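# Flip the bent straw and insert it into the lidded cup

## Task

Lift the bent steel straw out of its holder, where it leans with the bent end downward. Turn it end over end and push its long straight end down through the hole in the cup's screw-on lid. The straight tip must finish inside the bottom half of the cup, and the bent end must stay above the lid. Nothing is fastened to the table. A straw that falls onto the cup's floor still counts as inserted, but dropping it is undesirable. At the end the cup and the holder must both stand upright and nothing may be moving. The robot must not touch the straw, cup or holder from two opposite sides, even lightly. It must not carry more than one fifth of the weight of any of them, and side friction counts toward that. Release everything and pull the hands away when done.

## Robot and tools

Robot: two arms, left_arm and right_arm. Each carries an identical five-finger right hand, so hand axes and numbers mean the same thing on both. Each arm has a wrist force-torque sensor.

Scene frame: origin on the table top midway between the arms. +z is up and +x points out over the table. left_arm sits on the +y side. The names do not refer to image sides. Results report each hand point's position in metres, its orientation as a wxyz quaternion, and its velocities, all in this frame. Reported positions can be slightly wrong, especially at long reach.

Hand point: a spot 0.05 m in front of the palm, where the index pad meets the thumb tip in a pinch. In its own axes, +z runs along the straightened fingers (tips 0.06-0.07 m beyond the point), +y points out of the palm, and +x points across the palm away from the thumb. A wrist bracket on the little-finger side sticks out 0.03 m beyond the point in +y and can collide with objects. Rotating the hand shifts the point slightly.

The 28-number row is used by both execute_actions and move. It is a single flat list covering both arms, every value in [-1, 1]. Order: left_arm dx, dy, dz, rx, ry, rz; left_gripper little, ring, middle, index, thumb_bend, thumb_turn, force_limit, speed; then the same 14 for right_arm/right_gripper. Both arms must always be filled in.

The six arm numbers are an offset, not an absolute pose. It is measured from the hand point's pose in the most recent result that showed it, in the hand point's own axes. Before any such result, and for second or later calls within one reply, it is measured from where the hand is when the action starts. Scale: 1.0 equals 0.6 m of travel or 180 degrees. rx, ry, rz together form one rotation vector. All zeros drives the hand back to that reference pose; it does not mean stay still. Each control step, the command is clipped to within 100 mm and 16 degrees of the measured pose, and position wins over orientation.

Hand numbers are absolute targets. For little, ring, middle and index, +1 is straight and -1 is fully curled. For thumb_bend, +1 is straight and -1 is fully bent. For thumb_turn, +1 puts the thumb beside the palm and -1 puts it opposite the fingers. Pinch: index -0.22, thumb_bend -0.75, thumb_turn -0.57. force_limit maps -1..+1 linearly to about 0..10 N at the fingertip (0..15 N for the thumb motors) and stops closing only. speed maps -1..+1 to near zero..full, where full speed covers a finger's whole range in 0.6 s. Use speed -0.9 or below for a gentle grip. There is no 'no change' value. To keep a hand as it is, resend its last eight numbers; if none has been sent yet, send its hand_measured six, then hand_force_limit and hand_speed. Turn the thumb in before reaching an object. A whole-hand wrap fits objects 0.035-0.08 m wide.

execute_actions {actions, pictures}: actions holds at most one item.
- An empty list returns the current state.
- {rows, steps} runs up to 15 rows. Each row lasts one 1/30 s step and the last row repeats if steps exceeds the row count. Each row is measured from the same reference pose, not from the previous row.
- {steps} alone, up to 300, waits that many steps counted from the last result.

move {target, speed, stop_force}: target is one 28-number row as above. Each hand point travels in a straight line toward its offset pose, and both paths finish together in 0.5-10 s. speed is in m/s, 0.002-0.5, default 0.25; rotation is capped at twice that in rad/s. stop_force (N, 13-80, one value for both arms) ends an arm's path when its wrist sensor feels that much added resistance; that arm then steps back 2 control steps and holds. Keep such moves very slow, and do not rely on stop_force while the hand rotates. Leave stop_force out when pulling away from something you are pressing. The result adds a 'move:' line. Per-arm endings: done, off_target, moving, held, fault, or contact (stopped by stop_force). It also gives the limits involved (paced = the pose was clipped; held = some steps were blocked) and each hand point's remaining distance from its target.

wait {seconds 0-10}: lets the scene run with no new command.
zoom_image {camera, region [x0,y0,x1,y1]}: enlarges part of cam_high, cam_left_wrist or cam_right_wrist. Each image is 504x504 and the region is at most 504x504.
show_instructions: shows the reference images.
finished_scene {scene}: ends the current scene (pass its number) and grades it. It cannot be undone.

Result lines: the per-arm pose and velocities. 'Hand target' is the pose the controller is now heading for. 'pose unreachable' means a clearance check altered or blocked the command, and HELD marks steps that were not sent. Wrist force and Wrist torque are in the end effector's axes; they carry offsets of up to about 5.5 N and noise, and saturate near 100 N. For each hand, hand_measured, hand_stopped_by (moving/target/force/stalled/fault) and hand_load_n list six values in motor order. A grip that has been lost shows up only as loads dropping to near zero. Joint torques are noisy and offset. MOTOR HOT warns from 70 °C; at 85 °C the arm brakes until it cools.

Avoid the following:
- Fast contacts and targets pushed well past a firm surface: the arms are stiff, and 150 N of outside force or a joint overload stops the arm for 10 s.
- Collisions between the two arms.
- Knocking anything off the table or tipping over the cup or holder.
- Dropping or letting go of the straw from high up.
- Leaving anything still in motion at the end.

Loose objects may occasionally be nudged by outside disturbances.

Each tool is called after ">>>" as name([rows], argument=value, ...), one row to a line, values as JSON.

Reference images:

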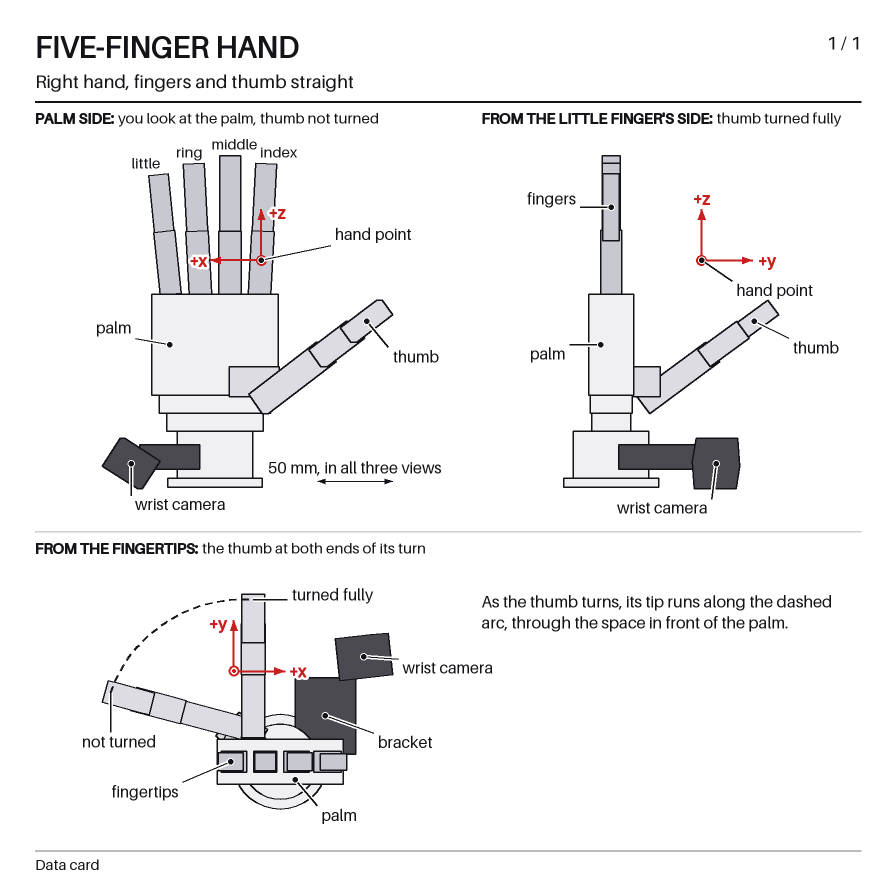

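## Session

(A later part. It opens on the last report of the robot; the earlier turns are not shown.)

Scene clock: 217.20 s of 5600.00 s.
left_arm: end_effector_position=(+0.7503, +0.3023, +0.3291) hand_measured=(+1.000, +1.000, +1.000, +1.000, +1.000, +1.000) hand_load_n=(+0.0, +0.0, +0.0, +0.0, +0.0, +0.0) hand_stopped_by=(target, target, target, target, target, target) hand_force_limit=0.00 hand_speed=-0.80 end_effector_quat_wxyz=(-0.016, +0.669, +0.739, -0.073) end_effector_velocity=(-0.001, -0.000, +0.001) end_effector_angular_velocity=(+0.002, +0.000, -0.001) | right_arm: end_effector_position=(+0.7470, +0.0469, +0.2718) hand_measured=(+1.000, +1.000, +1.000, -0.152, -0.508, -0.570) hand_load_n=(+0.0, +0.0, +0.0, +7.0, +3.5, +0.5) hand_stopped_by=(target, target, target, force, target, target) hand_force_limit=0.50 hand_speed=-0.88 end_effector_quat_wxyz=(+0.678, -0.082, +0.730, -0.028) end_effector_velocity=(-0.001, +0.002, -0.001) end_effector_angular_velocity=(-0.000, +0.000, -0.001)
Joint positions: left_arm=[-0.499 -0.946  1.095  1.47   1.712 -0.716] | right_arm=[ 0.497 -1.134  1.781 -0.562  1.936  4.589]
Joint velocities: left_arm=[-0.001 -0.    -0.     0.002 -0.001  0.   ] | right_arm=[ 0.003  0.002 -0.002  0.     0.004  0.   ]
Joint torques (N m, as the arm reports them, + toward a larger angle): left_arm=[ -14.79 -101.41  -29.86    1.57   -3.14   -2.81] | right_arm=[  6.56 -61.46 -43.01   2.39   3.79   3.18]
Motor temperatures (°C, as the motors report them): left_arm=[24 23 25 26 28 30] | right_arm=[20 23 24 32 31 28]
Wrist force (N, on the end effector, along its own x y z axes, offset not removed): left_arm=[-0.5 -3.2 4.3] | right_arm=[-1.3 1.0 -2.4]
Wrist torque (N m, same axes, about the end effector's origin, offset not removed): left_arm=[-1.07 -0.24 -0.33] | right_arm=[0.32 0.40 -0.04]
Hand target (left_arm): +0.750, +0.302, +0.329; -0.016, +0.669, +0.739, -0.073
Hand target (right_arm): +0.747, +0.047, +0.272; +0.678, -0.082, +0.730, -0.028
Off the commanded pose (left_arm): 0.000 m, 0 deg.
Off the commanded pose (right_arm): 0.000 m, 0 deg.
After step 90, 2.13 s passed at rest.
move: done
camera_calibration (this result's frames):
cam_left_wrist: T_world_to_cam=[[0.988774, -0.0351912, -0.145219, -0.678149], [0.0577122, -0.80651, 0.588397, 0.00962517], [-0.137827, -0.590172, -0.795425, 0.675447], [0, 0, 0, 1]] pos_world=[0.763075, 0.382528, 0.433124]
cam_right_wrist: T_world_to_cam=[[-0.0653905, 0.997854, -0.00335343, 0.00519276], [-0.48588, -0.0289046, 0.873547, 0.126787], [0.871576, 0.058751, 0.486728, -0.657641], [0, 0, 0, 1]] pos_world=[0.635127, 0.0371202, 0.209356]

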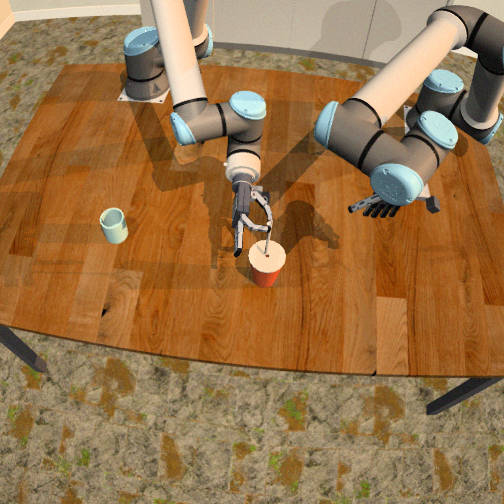

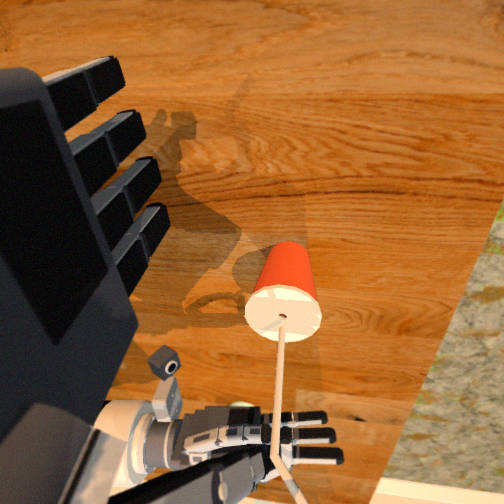

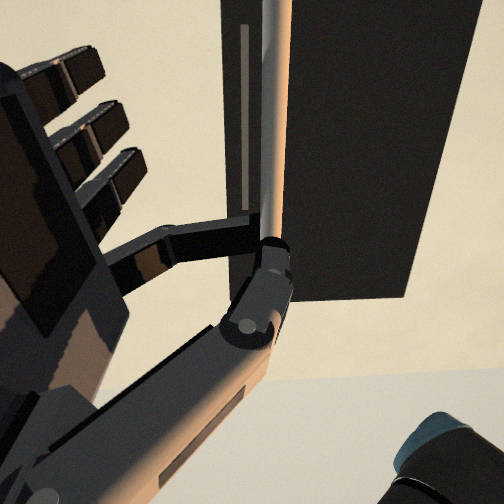

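>>> move(target=[0,0,0,0,0,0,1,1,1,1,1,1,0,-0.8, 0.013,0.002,0.001,0,0,0.01,1,1,1,-0.45,-0.51,-0.57,0.5,-0.88], speed=0.03)

>>> zoom_image(camera="cam_high", region=[240, 220, 300, 280])

>>> zoom_image(camera="cam_left_wrist", region=[240, 280, 330, 370])

Scene clock: 221.73 s of 5600.00 s.
left_arm: end_effector_position=(+0.7503, +0.3023, +0.3291) hand_measured=(+1.000, +1.000, +1.000, +1.000, +1.000, +1.000) hand_load_n=(+0.0, +0.0, +0.0, +0.0, +0.0, +0.0) hand_stopped_by=(target, target, target, target, target, target) hand_force_limit=0.00 hand_speed=-0.80 end_effector_quat_wxyz=(-0.016, +0.669, +0.739, -0.073) end_effector_velocity=(+0.000, +0.001, +0.000) end_effector_angular_velocity=(-0.000, +0.000, +0.001) | right_arm: end_effector_position=(+0.7470, +0.0469, +0.2641) hand_measured=(+1.000, +1.000, +1.000, -0.152, -0.508, -0.570) hand_load_n=(+0.0, +0.0, +0.0, +7.0, +3.5, +0.5) hand_stopped_by=(target, target, target, force, target, target) hand_force_limit=0.50 hand_speed=-0.88 end_effector_quat_wxyz=(+0.678, -0.071, +0.731, -0.018) end_effector_velocity=(+0.000, +0.000, -0.003) end_effector_angular_velocity=(+0.009, +0.001, -0.000)
Joint positions: left_arm=[-0.499 -0.946  1.095  1.47   1.712 -0.716] | right_arm=[ 0.498 -1.124  1.786 -0.578  1.937  4.619]
Joint velocities: left_arm=[ 0.001 -0.     0.    -0.     0.    -0.   ] | right_arm=[ 0.     0.004  0.001 -0.004  0.     0.009]
Joint torques (N m, as the arm reports them, + toward a larger angle): left_arm=[ -14.08 -102.23  -28.86    1.68   -2.93   -2.73] | right_arm=[  6.42 -63.43 -31.51  -5.71   2.88   2.78]
Motor temperatures (°C, as the motors report them): left_arm=[24 23 25 26 28 30] | right_arm=[20 23 24 32 31 28]
Wrist force (N, on the end effector, along its own x y z axes, offset not removed): left_arm=[2.6 0.3 -1.1] | right_arm=[-3.9 -2.6 -1.8]
Wrist torque (N m, same axes, about the end effector's origin, offset not removed): left_arm=[-0.06 -0.35 0.05] | right_arm=[-0.30 0.93 -0.24]
Hand target (left_arm): +0.750, +0.302, +0.329; -0.016, +0.669, +0.739, -0.073
Hand target (right_arm): +0.747, +0.047, +0.264; +0.678, -0.071, +0.731, -0.017
Off the commanded pose (left_arm): 0.000 m, 0 deg.
Off the commanded pose (right_arm): 0.000 m, 0 deg.
After step 90, 0.73 s passed at rest.
move: done
camera_calibration (this result's frames):
cam_left_wrist: T_world_to_cam=[[0.988774, -0.0351889, -0.145218, -0.678149], [0.0577138, -0.80651, 0.588396, 0.00962392], [-0.137825, -0.590172, -0.795425, 0.675446], [0, 0, 0, 1]] pos_world=[0.763074, 0.382528, 0.433124]
cam_right_wrist: T_world_to_cam=[[-0.0629684, 0.997655, 0.0268345, -0.00461614], [-0.484089, -0.054045, 0.873348, 0.133346], [0.87275, 0.042003, 0.486357, -0.653906], [0, 0, 0, 1]] pos_world=[0.634957, 0.039278, 0.201698]

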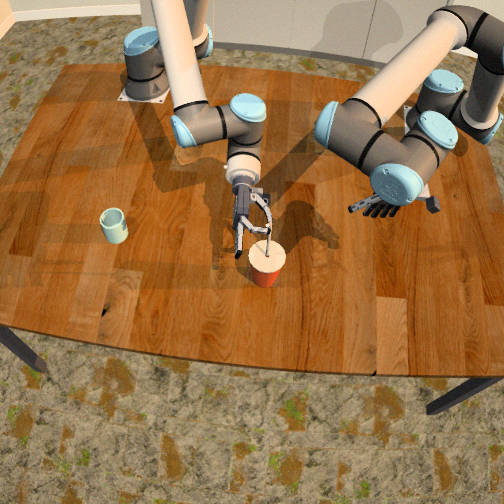

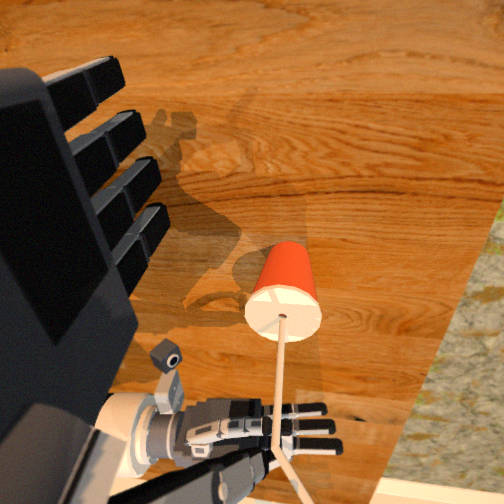

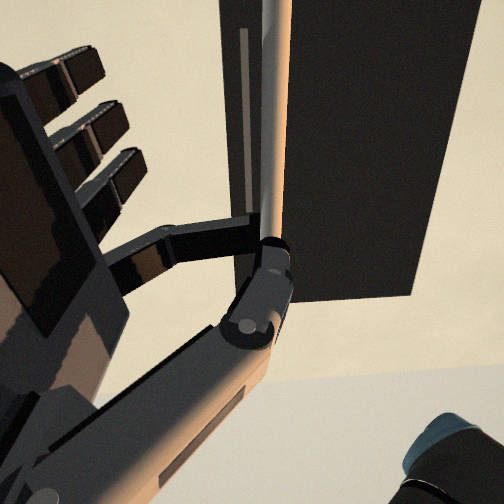

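Region (240, 220, 300, 280) of cam_high's 504x504 image, scaled by 8.400, with more detail than that image has.

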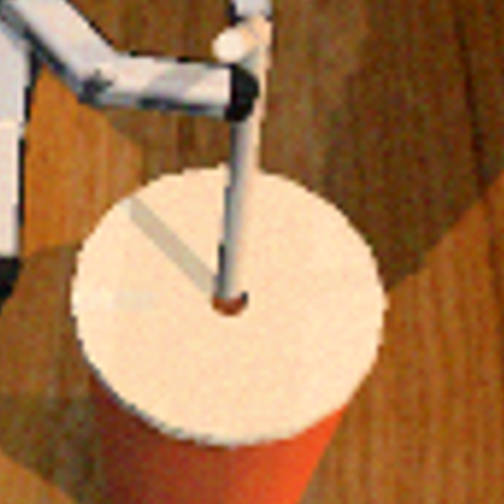

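Region (240, 280, 330, 370) of cam_left_wrist's 504x504 image, scaled by 5.600, with more detail than that image has.

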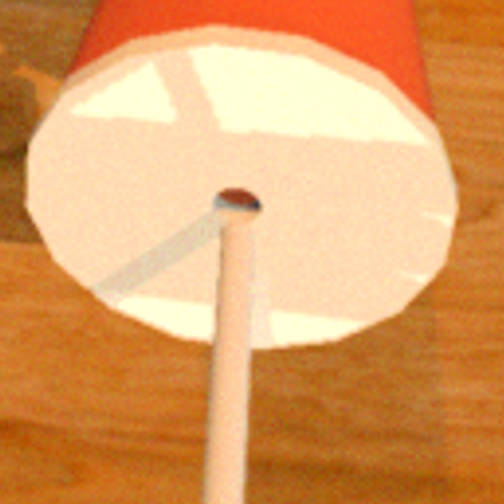

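Aligned. Descend 4.5 cm (down = (.989,.122,.079) in hand axes).

>>> move(target=[0,0,0,0,0,0,1,1,1,1,1,1,0,-0.8, 0.074,0.0092,0.0059,0,0,0,1,1,1,-0.45,-0.51,-0.57,0.5,-0.88], speed=0.025)

>>> zoom_image(camera="cam_high", region=[225, 210, 305, 290])

>>> zoom_image(camera="cam_left_wrist", region=[220, 280, 350, 410])

Scene clock: 227.57 s of 5600.00 s.
left_arm: end_effector_position=(+0.7503, +0.3023, +0.3291) hand_measured=(+1.000, +1.000, +1.000, +1.000, +1.000, +1.000) hand_load_n=(+0.0, +0.0, +0.0, +0.0, +0.0, +0.0) hand_stopped_by=(target, target, target, target, target, target) hand_force_limit=0.00 hand_speed=-0.80 end_effector_quat_wxyz=(-0.016, +0.669, +0.739, -0.073) end_effector_velocity=(-0.001, -0.000, -0.001) end_effector_angular_velocity=(+0.002, +0.002, -0.001) | right_arm: end_effector_position=(+0.7470, +0.0470, +0.2195) hand_measured=(+1.000, +1.000, +1.000, -0.152, -0.508, -0.570) hand_load_n=(+0.0, +0.0, +0.0, +6.5, +3.5, +0.5) hand_stopped_by=(target, target, target, force, target, target) hand_force_limit=0.50 hand_speed=-0.88 end_effector_quat_wxyz=(+0.678, -0.071, +0.731, -0.018) end_effector_velocity=(-0.001, -0.000, -0.004) end_effector_angular_velocity=(-0.000, +0.002, +0.000)
Joint positions: left_arm=[-0.499 -0.946  1.095  1.47   1.712 -0.716] | right_arm=[ 0.498 -1.076  1.81  -0.649  1.937  4.619]
Joint velocities: left_arm=[-0.001  0.     0.001  0.001 -0.001 -0.   ] | right_arm=[ 0.     0.003  0.003 -0.004 -0.     0.   ]
Joint torques (N m, as the arm reports them, + toward a larger angle): left_arm=[ -13.95 -100.02  -30.52    1.93   -3.23   -2.06] | right_arm=[  7.34 -59.63 -27.83  -5.49   2.82  -3.54]
Motor temperatures (°C, as the motors report them): left_arm=[24 23 25 26 28 30] | right_arm=[20 23 24 32 31 28]
Wrist force (N, on the end effector, along its own x y z axes, offset not removed): left_arm=[-2.8 -2.0 -0.6] | right_arm=[-0.4 -1.0 -1.2]
Wrist torque (N m, same axes, about the end effector's origin, offset not removed): left_arm=[-0.57 0.26 -0.50] | right_arm=[-0.13 0.29 -0.09]
Hand target (left_arm): +0.750, +0.302, +0.329; -0.016, +0.669, +0.739, -0.073
Hand target (right_arm): +0.747, +0.047, +0.219; +0.678, -0.071, +0.731, -0.018
Off the commanded pose (left_arm): 0.000 m, 0 deg.
Off the commanded pose (right_arm): 0.000 m, 0 deg.
After step 90, 0.73 s passed at rest.
move: done
camera_calibration (this result's frames):
cam_left_wrist: T_world_to_cam=[[0.988774, -0.0351893, -0.145218, -0.678149], [0.0577134, -0.80651, 0.588396, 0.0096243], [-0.137825, -0.590172, -0.795425, 0.675446], [0, 0, 0, 1]] pos_world=[0.763074, 0.382528, 0.433124]
cam_right_wrist: T_world_to_cam=[[-0.0629665, 0.997655, 0.0268408, -0.00348165], [-0.484077, -0.0540489, 0.873355, 0.172306], [0.872757, 0.0419991, 0.486345, -0.63227], [0, 0, 0, 1]] pos_world=[0.635008, 0.0393412, 0.15711]

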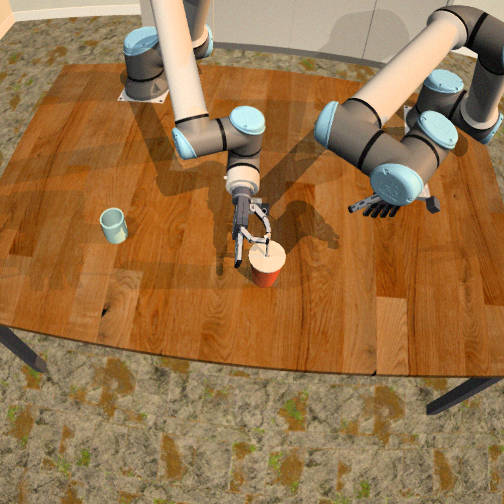

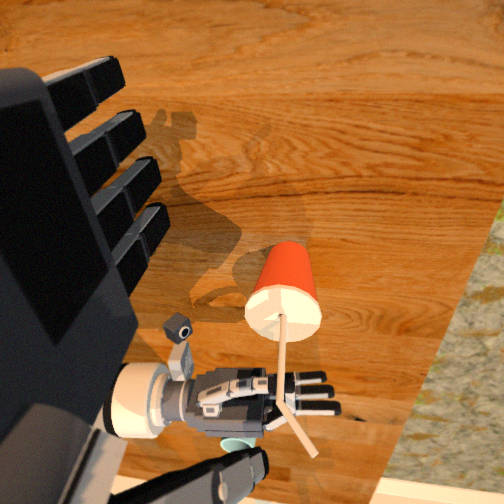

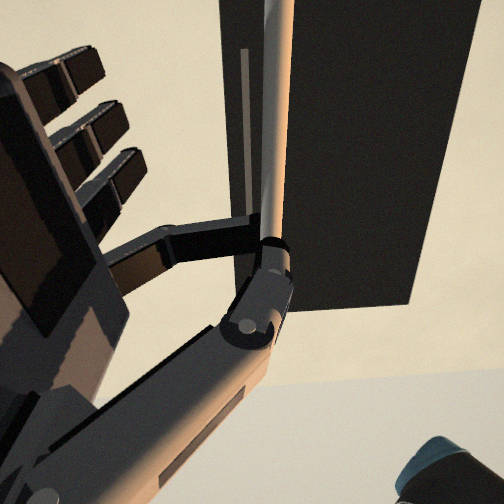

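Region (225, 210, 305, 290) of cam_high's 504x504 image, scaled by 6.300, with more detail than that image has.

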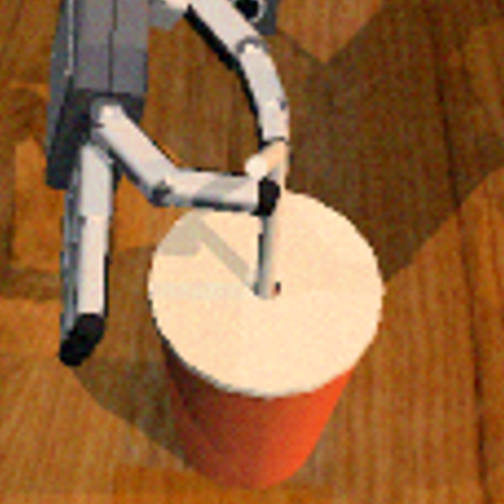

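Region (220, 280, 350, 410) of cam_left_wrist's 504x504 image, scaled by 3.877, with more detail than that image has.

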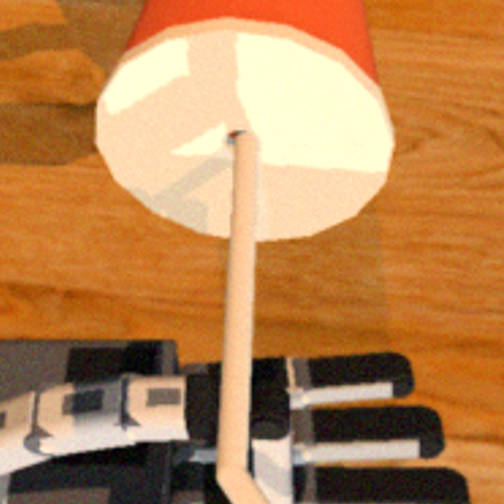

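>>> move(target=[0,0,0,0,0,0,1,1,1,1,1,1,0,-0.8, 0.107,0.02,0.002,0,0,0,1,1,1,-0.45,-0.51,-0.57,0.5,-0.88], speed=0.025)

>>> zoom_image(camera="cam_left_wrist", region=[220, 280, 350, 410])

Scene clock: 234.53 s of 5600.00 s.
left_arm: end_effector_position=(+0.7503, +0.3023, +0.3291) hand_measured=(+1.000, +1.000, +1.000, +1.000, +1.000, +1.000) hand_load_n=(+0.0, +0.0, +0.0, +0.0, +0.0, +0.0) hand_stopped_by=(target, target, target, target, target, target) hand_force_limit=0.00 hand_speed=-0.80 end_effector_quat_wxyz=(-0.016, +0.669, +0.739, -0.073) end_effector_velocity=(-0.000, -0.001, +0.000) end_effector_angular_velocity=(-0.000, -0.002, -0.002) | right_arm: end_effector_position=(+0.7429, +0.0508, +0.1547) hand_measured=(+1.000, +1.000, +1.000, -0.152, -0.508, -0.570) hand_load_n=(+0.0, +0.0, +0.0, +7.0, +3.5, +0.5) hand_stopped_by=(target, target, target, force, target, target) hand_force_limit=0.50 hand_speed=-0.88 end_effector_quat_wxyz=(+0.678, -0.071, +0.731, -0.018) end_effector_velocity=(+0.000, +0.000, -0.002) end_effector_angular_velocity=(+0.001, -0.000, -0.000)
Joint positions: left_arm=[-0.499 -0.946  1.095  1.47   1.712 -0.716] | right_arm=[ 0.506 -0.999  1.835 -0.75   1.945  4.62 ]
Joint velocities: left_arm=[-0.002  0.    -0.    -0.001 -0.001 -0.   ] | right_arm=[ 0.     0.003  0.    -0.003  0.001  0.001]
Joint torques (N m, as the arm reports them, + toward a larger angle): left_arm=[ -10.32 -100.07  -30.16    1.88   -3.11   -2.03] | right_arm=[  5.79 -66.24 -25.1   -5.51   2.95   3.15]
Motor temperatures (°C, as the motors report them): left_arm=[24 23 25 26 28 30] | right_arm=[20 23 24 32 31 28]
Wrist force (N, on the end effector, along its own x y z axes, offset not removed): left_arm=[0.6 -0.6 -2.3] | right_arm=[-1.3 5.4 -2.1]
Wrist torque (N m, same axes, about the end effector's origin, offset not removed): left_arm=[-0.19 -0.46 -0.11] | right_arm=[0.91 0.27 -0.02]
Hand target (left_arm): +0.750, +0.302, +0.329; -0.016, +0.669, +0.739, -0.073
Hand target (right_arm): +0.743, +0.051, +0.154; +0.678, -0.071, +0.731, -0.018
Off the commanded pose (left_arm): 0.000 m, 0 deg.
Off the commanded pose (right_arm): 0.000 m, 0 deg.
After step 90, 1.03 s passed at rest.
move: done
camera_calibration (this result's frames):
cam_left_wrist: T_world_to_cam=[[0.988774, -0.0351892, -0.145219, -0.678149], [0.0577136, -0.80651, 0.588396, 0.00962412], [-0.137825, -0.590172, -0.795425, 0.675446], [0, 0, 0, 1]] pos_world=[0.763074, 0.382528, 0.433124]
cam_right_wrist: T_world_to_cam=[[-0.0629667, 0.997655, 0.026833, -0.00576383], [-0.484068, -0.0540417, 0.87336, 0.227086], [0.872762, 0.0420036, 0.486335, -0.597325], [0, 0, 0, 1]] pos_world=[0.630885, 0.0431122, 0.0923273]

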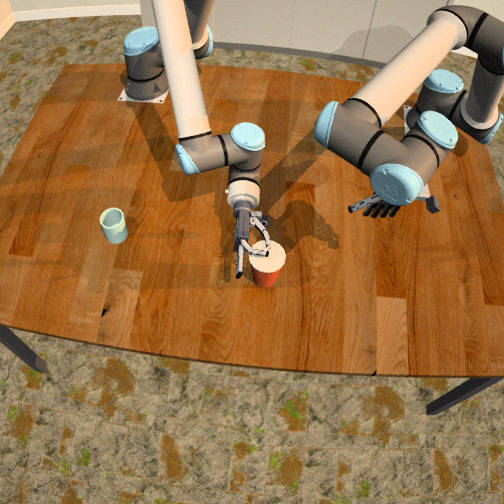

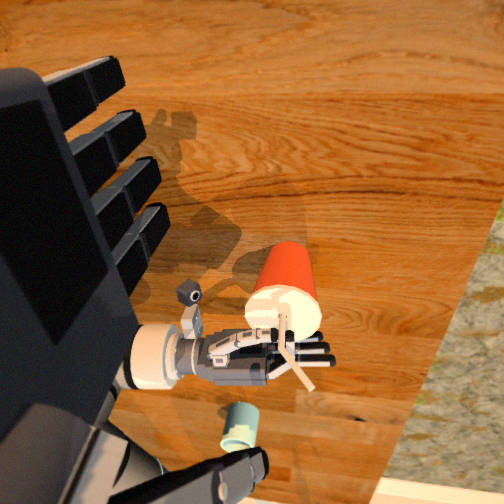

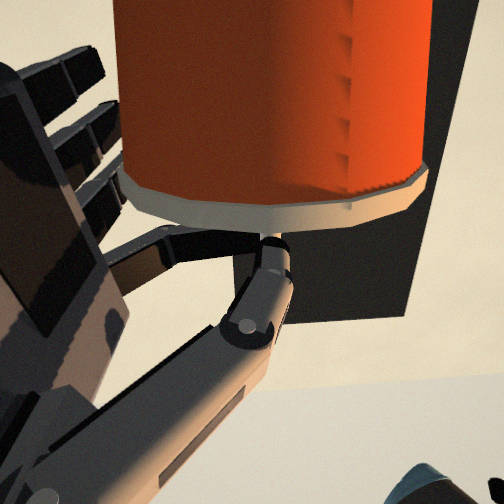

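Region (220, 280, 350, 410) of cam_left_wrist's 504x504 image, scaled by 3.877, with more detail than that image has.

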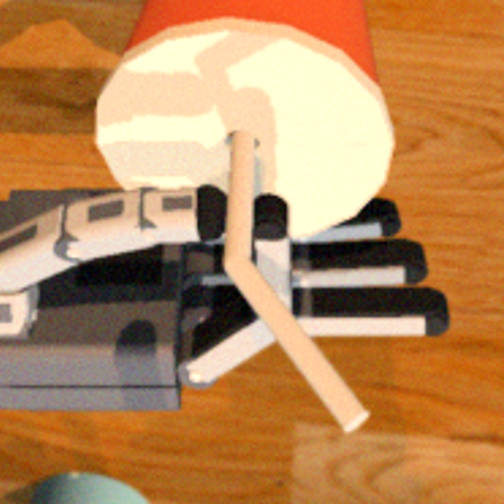

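Down 14 mm more, release, withdraw.

>>> move(target=[0,0,0,0,0,0,1,1,1,1,1,1,0,-0.8, 0.023,0.003,0.002,0,0,0,1,1,1,-0.45,-0.51,-0.57,0.5,-0.88], speed=0.012, stop_force=13)

>>> move(target=[0,0,0,0,0,0,1,1,1,1,1,1,0,-0.8, 0,0,-0.003,0,0,0,1,1,1,1,-0.51,-0.57,0.5,-0.5], speed=0.01)

>>> move(target=[0,0,0,0,0,0,1,1,1,1,1,1,0,-0.8, -0.03,-0.15,-0.1,0,0,0,1,1,1,1,-0.51,-0.57,0.5,-0.5], speed=0.15)

Scene clock: 239.27 s of 5600.00 s.
left_arm: end_effector_position=(+0.7503, +0.3023, +0.3291) hand_measured=(+1.000, +1.000, +1.000, +1.000, +1.000, +1.000) hand_load_n=(+0.0, +0.0, +0.0, +0.0, +0.0, +0.0) hand_stopped_by=(target, target, target, target, target, target) hand_force_limit=0.00 hand_speed=-0.80 end_effector_quat_wxyz=(-0.016, +0.669, +0.739, -0.073) end_effector_velocity=(+0.000, -0.001, +0.000) end_effector_angular_velocity=(-0.001, -0.001, -0.001) | right_arm: end_effector_position=(+0.7430, +0.0509, +0.1411) hand_measured=(+1.000, +1.000, +1.000, -0.152, -0.508, -0.570) hand_load_n=(+0.0, +0.0, +0.0, +7.0, +3.5, +0.5) hand_stopped_by=(target, target, target, force, target, target) hand_force_limit=0.50 hand_speed=-0.88 end_effector_quat_wxyz=(+0.678, -0.071, +0.731, -0.018) end_effector_velocity=(+0.001, -0.000, +0.001) end_effector_angular_velocity=(+0.002, -0.004, -0.000)
Joint positions: left_arm=[-0.499 -0.946  1.095  1.47   1.712 -0.716] | right_arm=[ 0.506 -0.982  1.838 -0.771  1.945  4.62 ]
Joint velocities: left_arm=[-0.001  0.    -0.001 -0.001  0.    -0.   ] | right_arm=[-0.001  0.001 -0.001 -0.005 -0.001 -0.   ]
Joint torques (N m, as the arm reports them, + toward a larger angle): left_arm=[ -13.34 -101.06  -29.73    1.8    -2.87   -2.25] | right_arm=[  6.97 -68.13 -24.59  -5.44   2.89   2.97]
Motor temperatures (°C, as the motors report them): left_arm=[24 23 25 26 28 30] | right_arm=[20 23 24 32 31 28]
Wrist force (N, on the end effector, along its own x y z axes, offset not removed): left_arm=[-1.7 -3.2 -1.5] | right_arm=[-4.1 -1.3 -3.4]
Wrist torque (N m, same axes, about the end effector's origin, offset not removed): left_arm=[-0.54 0.06 -0.49] | right_arm=[-0.13 0.94 -0.13]
Hand target (left_arm): +0.750, +0.302, +0.329; -0.016, +0.669, +0.739, -0.073
Hand target (right_arm): +0.743, +0.051, +0.141; +0.678, -0.071, +0.731, -0.018
Off the commanded pose (left_arm): 0.000 m, 0 deg.
Off the commanded pose (right_arm): 0.000 m, 0 deg.
After step 90, 0.37 s passed at rest.
move: done
camera_calibration (this result's frames):
cam_left_wrist: T_world_to_cam=[[0.988774, -0.0351893, -0.145219, -0.678149], [0.0577135, -0.80651, 0.588396, 0.00962417], [-0.137825, -0.590172, -0.795425, 0.675446], [0, 0, 0, 1]] pos_world=[0.763074, 0.382528, 0.433124]
cam_right_wrist: T_world_to_cam=[[-0.0629657, 0.997655, 0.0268326, -0.00549914], [-0.484056, -0.0540403, 0.873367, 0.239052], [0.872769, 0.0420037, 0.486324, -0.590787], [0, 0, 0, 1]] pos_world=[0.630989, 0.04322, 0.0786809]

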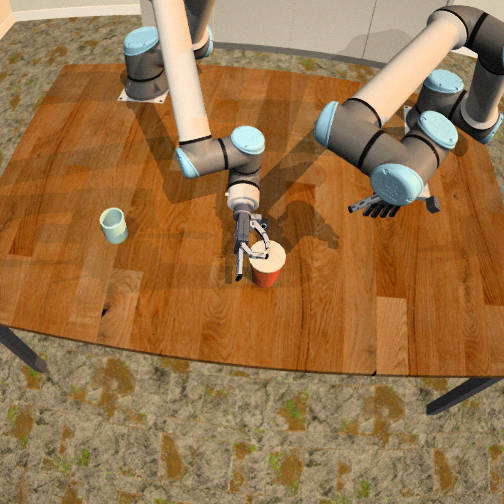

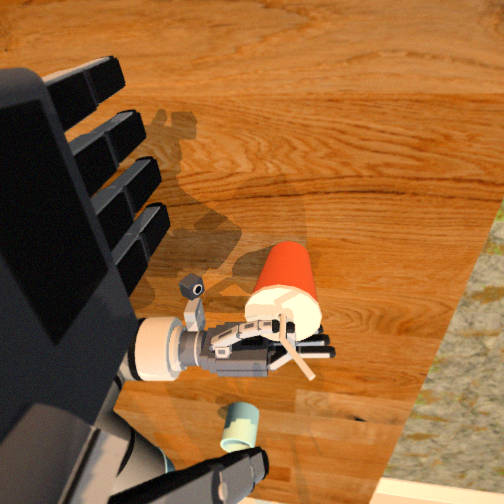

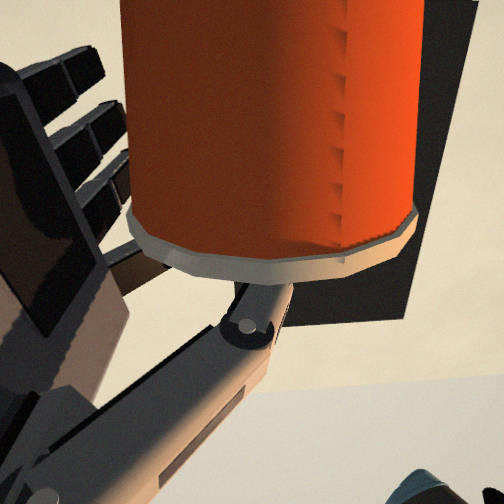

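Scene clock: 240.93 s of 5600.00 s.
left_arm: end_effector_position=(+0.7503, +0.3023, +0.3291) hand_measured=(+1.000, +1.000, +1.000, +1.000, +1.000, +1.000) hand_load_n=(+0.0, +0.0, +0.0, +0.0, +0.0, +0.0) hand_stopped_by=(target, target, target, target, target, target) hand_force_limit=0.00 hand_speed=-0.80 end_effector_quat_wxyz=(-0.016, +0.669, +0.739, -0.073) end_effector_velocity=(-0.000, +0.000, +0.002) end_effector_angular_velocity=(-0.001, -0.002, +0.000) | right_arm: end_effector_position=(+0.7412, +0.0508, +0.1412) hand_measured=(+1.000, +1.000, +1.000, +1.000, -0.510, -0.570) hand_load_n=(+0.0, +0.0, +0.0, +0.0, +0.0, +0.0) hand_stopped_by=(target, target, target, target, target, target) hand_force_limit=0.50 hand_speed=-0.50 end_effector_quat_wxyz=(+0.678, -0.071, +0.731, -0.018) end_effector_velocity=(+0.001, -0.000, -0.001) end_effector_angular_velocity=(+0.001, +0.000, -0.001)
Joint positions: left_arm=[-0.499 -0.946  1.095  1.47   1.712 -0.716] | right_arm=[ 0.507 -0.984  1.841 -0.772  1.946  4.62 ]
Joint velocities: left_arm=[ 0.    -0.002  0.    -0.    -0.    -0.   ] | right_arm=[-0.     0.001 -0.001 -0.001  0.     0.001]
Joint torques (N m, as the arm reports them, + toward a larger angle): left_arm=[ -14.07 -100.91  -30.22    1.8    -2.93   -1.93] | right_arm=[  6.37 -86.32 -24.23  -5.41   2.87   3.16]
Motor temperatures (°C, as the motors report them): left_arm=[24 23 25 26 28 30] | right_arm=[20 23 24 32 31 28]
Wrist force (N, on the end effector, along its own x y z axes, offset not removed): left_arm=[-4.7 0.0 3.7] | right_arm=[-0.2 -0.1 -0.8]
Wrist torque (N m, same axes, about the end effector's origin, offset not removed): left_arm=[-0.46 0.55 -0.51] | right_arm=[0.15 0.24 -0.08]
Hand target (left_arm): +0.750, +0.302, +0.329; -0.016, +0.669, +0.739, -0.073
Hand target (right_arm): +0.741, +0.051, +0.141; +0.678, -0.071, +0.731, -0.018
Off the commanded pose (left_arm): 0.000 m, 0 deg.
Off the commanded pose (right_arm): 0.000 m, 0 deg.
move: done
camera_calibration (this result's frames):
cam_left_wrist: T_world_to_cam=[[0.988774, -0.0351892, -0.145219, -0.678149], [0.0577136, -0.80651, 0.588396, 0.00962413], [-0.137825, -0.590172, -0.795425, 0.675446], [0, 0, 0, 1]] pos_world=[0.763074, 0.382528, 0.433124]
cam_right_wrist: T_world_to_cam=[[-0.062965, 0.997655, 0.0268317, -0.005488], [-0.484056, -0.0540393, 0.873367, 0.238057], [0.872768, 0.0420035, 0.486324, -0.589287], [0, 0, 0, 1]] pos_world=[0.629199, 0.0430917, 0.0788205]

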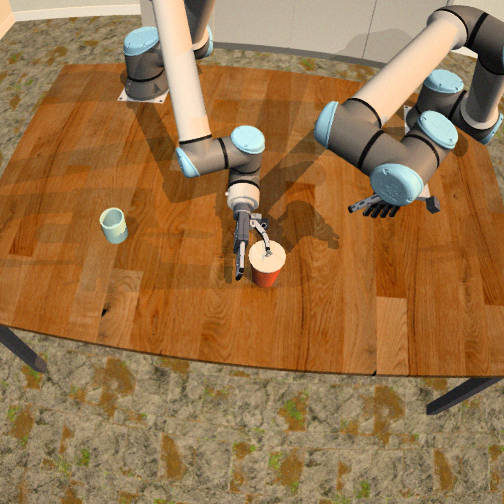

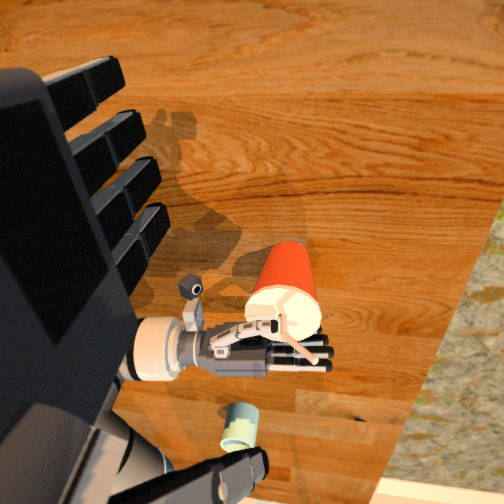

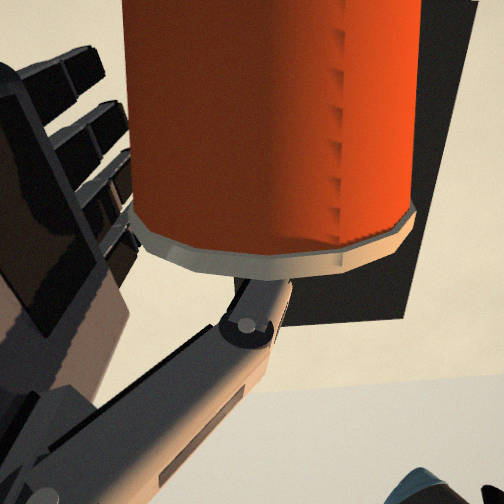

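Scene clock: 242.23 s of 5600.00 s.
left_arm: end_effector_position=(+0.7503, +0.3023, +0.3291) hand_measured=(+1.000, +1.000, +1.000, +1.000, +1.000, +1.000) hand_load_n=(+0.0, +0.0, +0.0, +0.0, +0.0, +0.0) hand_stopped_by=(target, target, target, target, target, target) hand_force_limit=0.00 hand_speed=-0.80 end_effector_quat_wxyz=(-0.016, +0.669, +0.739, -0.073) end_effector_velocity=(-0.001, -0.001, +0.003) end_effector_angular_velocity=(-0.002, -0.004, -0.001) | right_arm: end_effector_position=(+0.6901, -0.0400, +0.1745) hand_measured=(+1.000, +1.000, +1.000, +1.000, -0.510, -0.570) hand_load_n=(+0.0, +0.0, +0.0, +0.0, +0.0, +0.0) hand_stopped_by=(target, target, target, target, target, target) hand_force_limit=0.50 hand_speed=-0.50 end_effector_quat_wxyz=(+0.678, -0.071, +0.731, -0.018) end_effector_velocity=(-0.001, -0.001, +0.001) end_effector_angular_velocity=(+0.000, +0.000, +0.001)
Joint positions: left_arm=[-0.499 -0.946  1.095  1.47   1.712 -0.716] | right_arm=[ 0.409 -1.141  2.034 -0.811  1.848  4.612]
Joint velocities: left_arm=[-0.001 -0.003 -0.001 -0.    -0.     0.   ] | right_arm=[-0.002 -0.003  0.003 -0.    -0.003 -0.   ]
Joint torques (N m, as the arm reports them, + toward a larger angle): left_arm=[ -12.88 -101.1   -30.82    1.65   -2.84   -2.  ] | right_arm=[-10.5  -72.4  -23.52  -5.66  -3.45  -3.71]
Motor temperatures (°C, as the motors report them): left_arm=[24 23 25 26 28 30] | right_arm=[20 23 24 32 31 28]
Wrist force (N, on the end effector, along its own x y z axes, offset not removed): left_arm=[1.6 -1.0 -7.6] | right_arm=[-3.0 2.9 3.3]
Wrist torque (N m, same axes, about the end effector's origin, offset not removed): left_arm=[0.08 -0.03 -0.30] | right_arm=[0.11 0.65 -0.02]
Hand target (left_arm): +0.750, +0.302, +0.329; -0.016, +0.669, +0.739, -0.073
Hand target (right_arm): +0.690, -0.040, +0.175; +0.678, -0.071, +0.731, -0.018
Off the commanded pose (left_arm): 0.000 m, 0 deg.
Off the commanded pose (right_arm): 0.000 m, 0 deg.
move: done
camera_calibration (this result's frames):
cam_left_wrist: T_world_to_cam=[[0.988774, -0.0351891, -0.145219, -0.678149], [0.0577138, -0.80651, 0.588396, 0.00962409], [-0.137826, -0.590172, -0.795425, 0.675446], [0, 0, 0, 1]] pos_world=[0.763074, 0.382528, 0.433124]
cam_right_wrist: T_world_to_cam=[[-0.0629278, 0.997655, 0.0269259, 0.0808807], [-0.48401, -0.0541013, 0.873389, 0.179305], [0.872797, 0.041928, 0.486279, -0.557047], [0, 0, 0, 1]] pos_world=[0.578064, -0.0476346, 0.1121]

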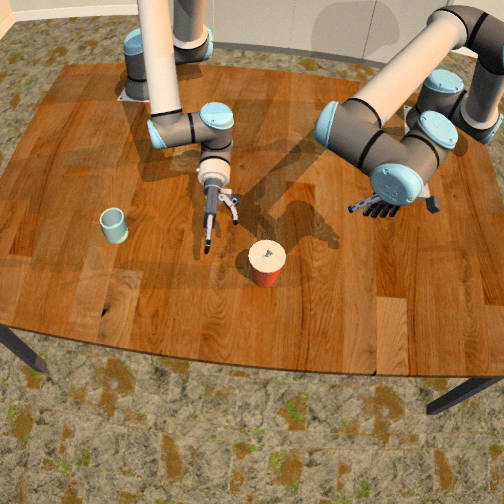

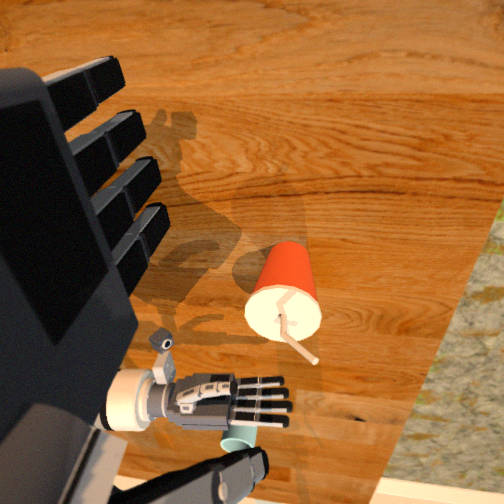

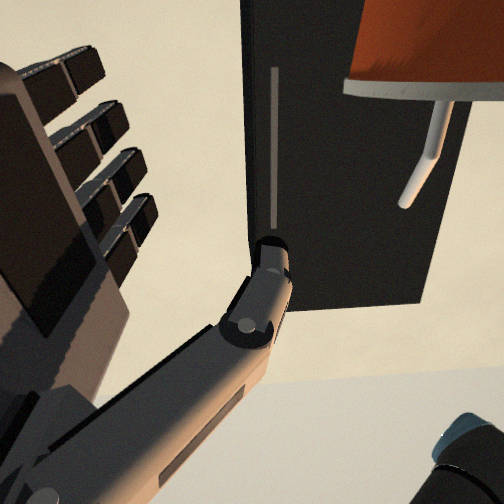

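>>> finished_scene(scene=1)

The scene is finished: the task was done.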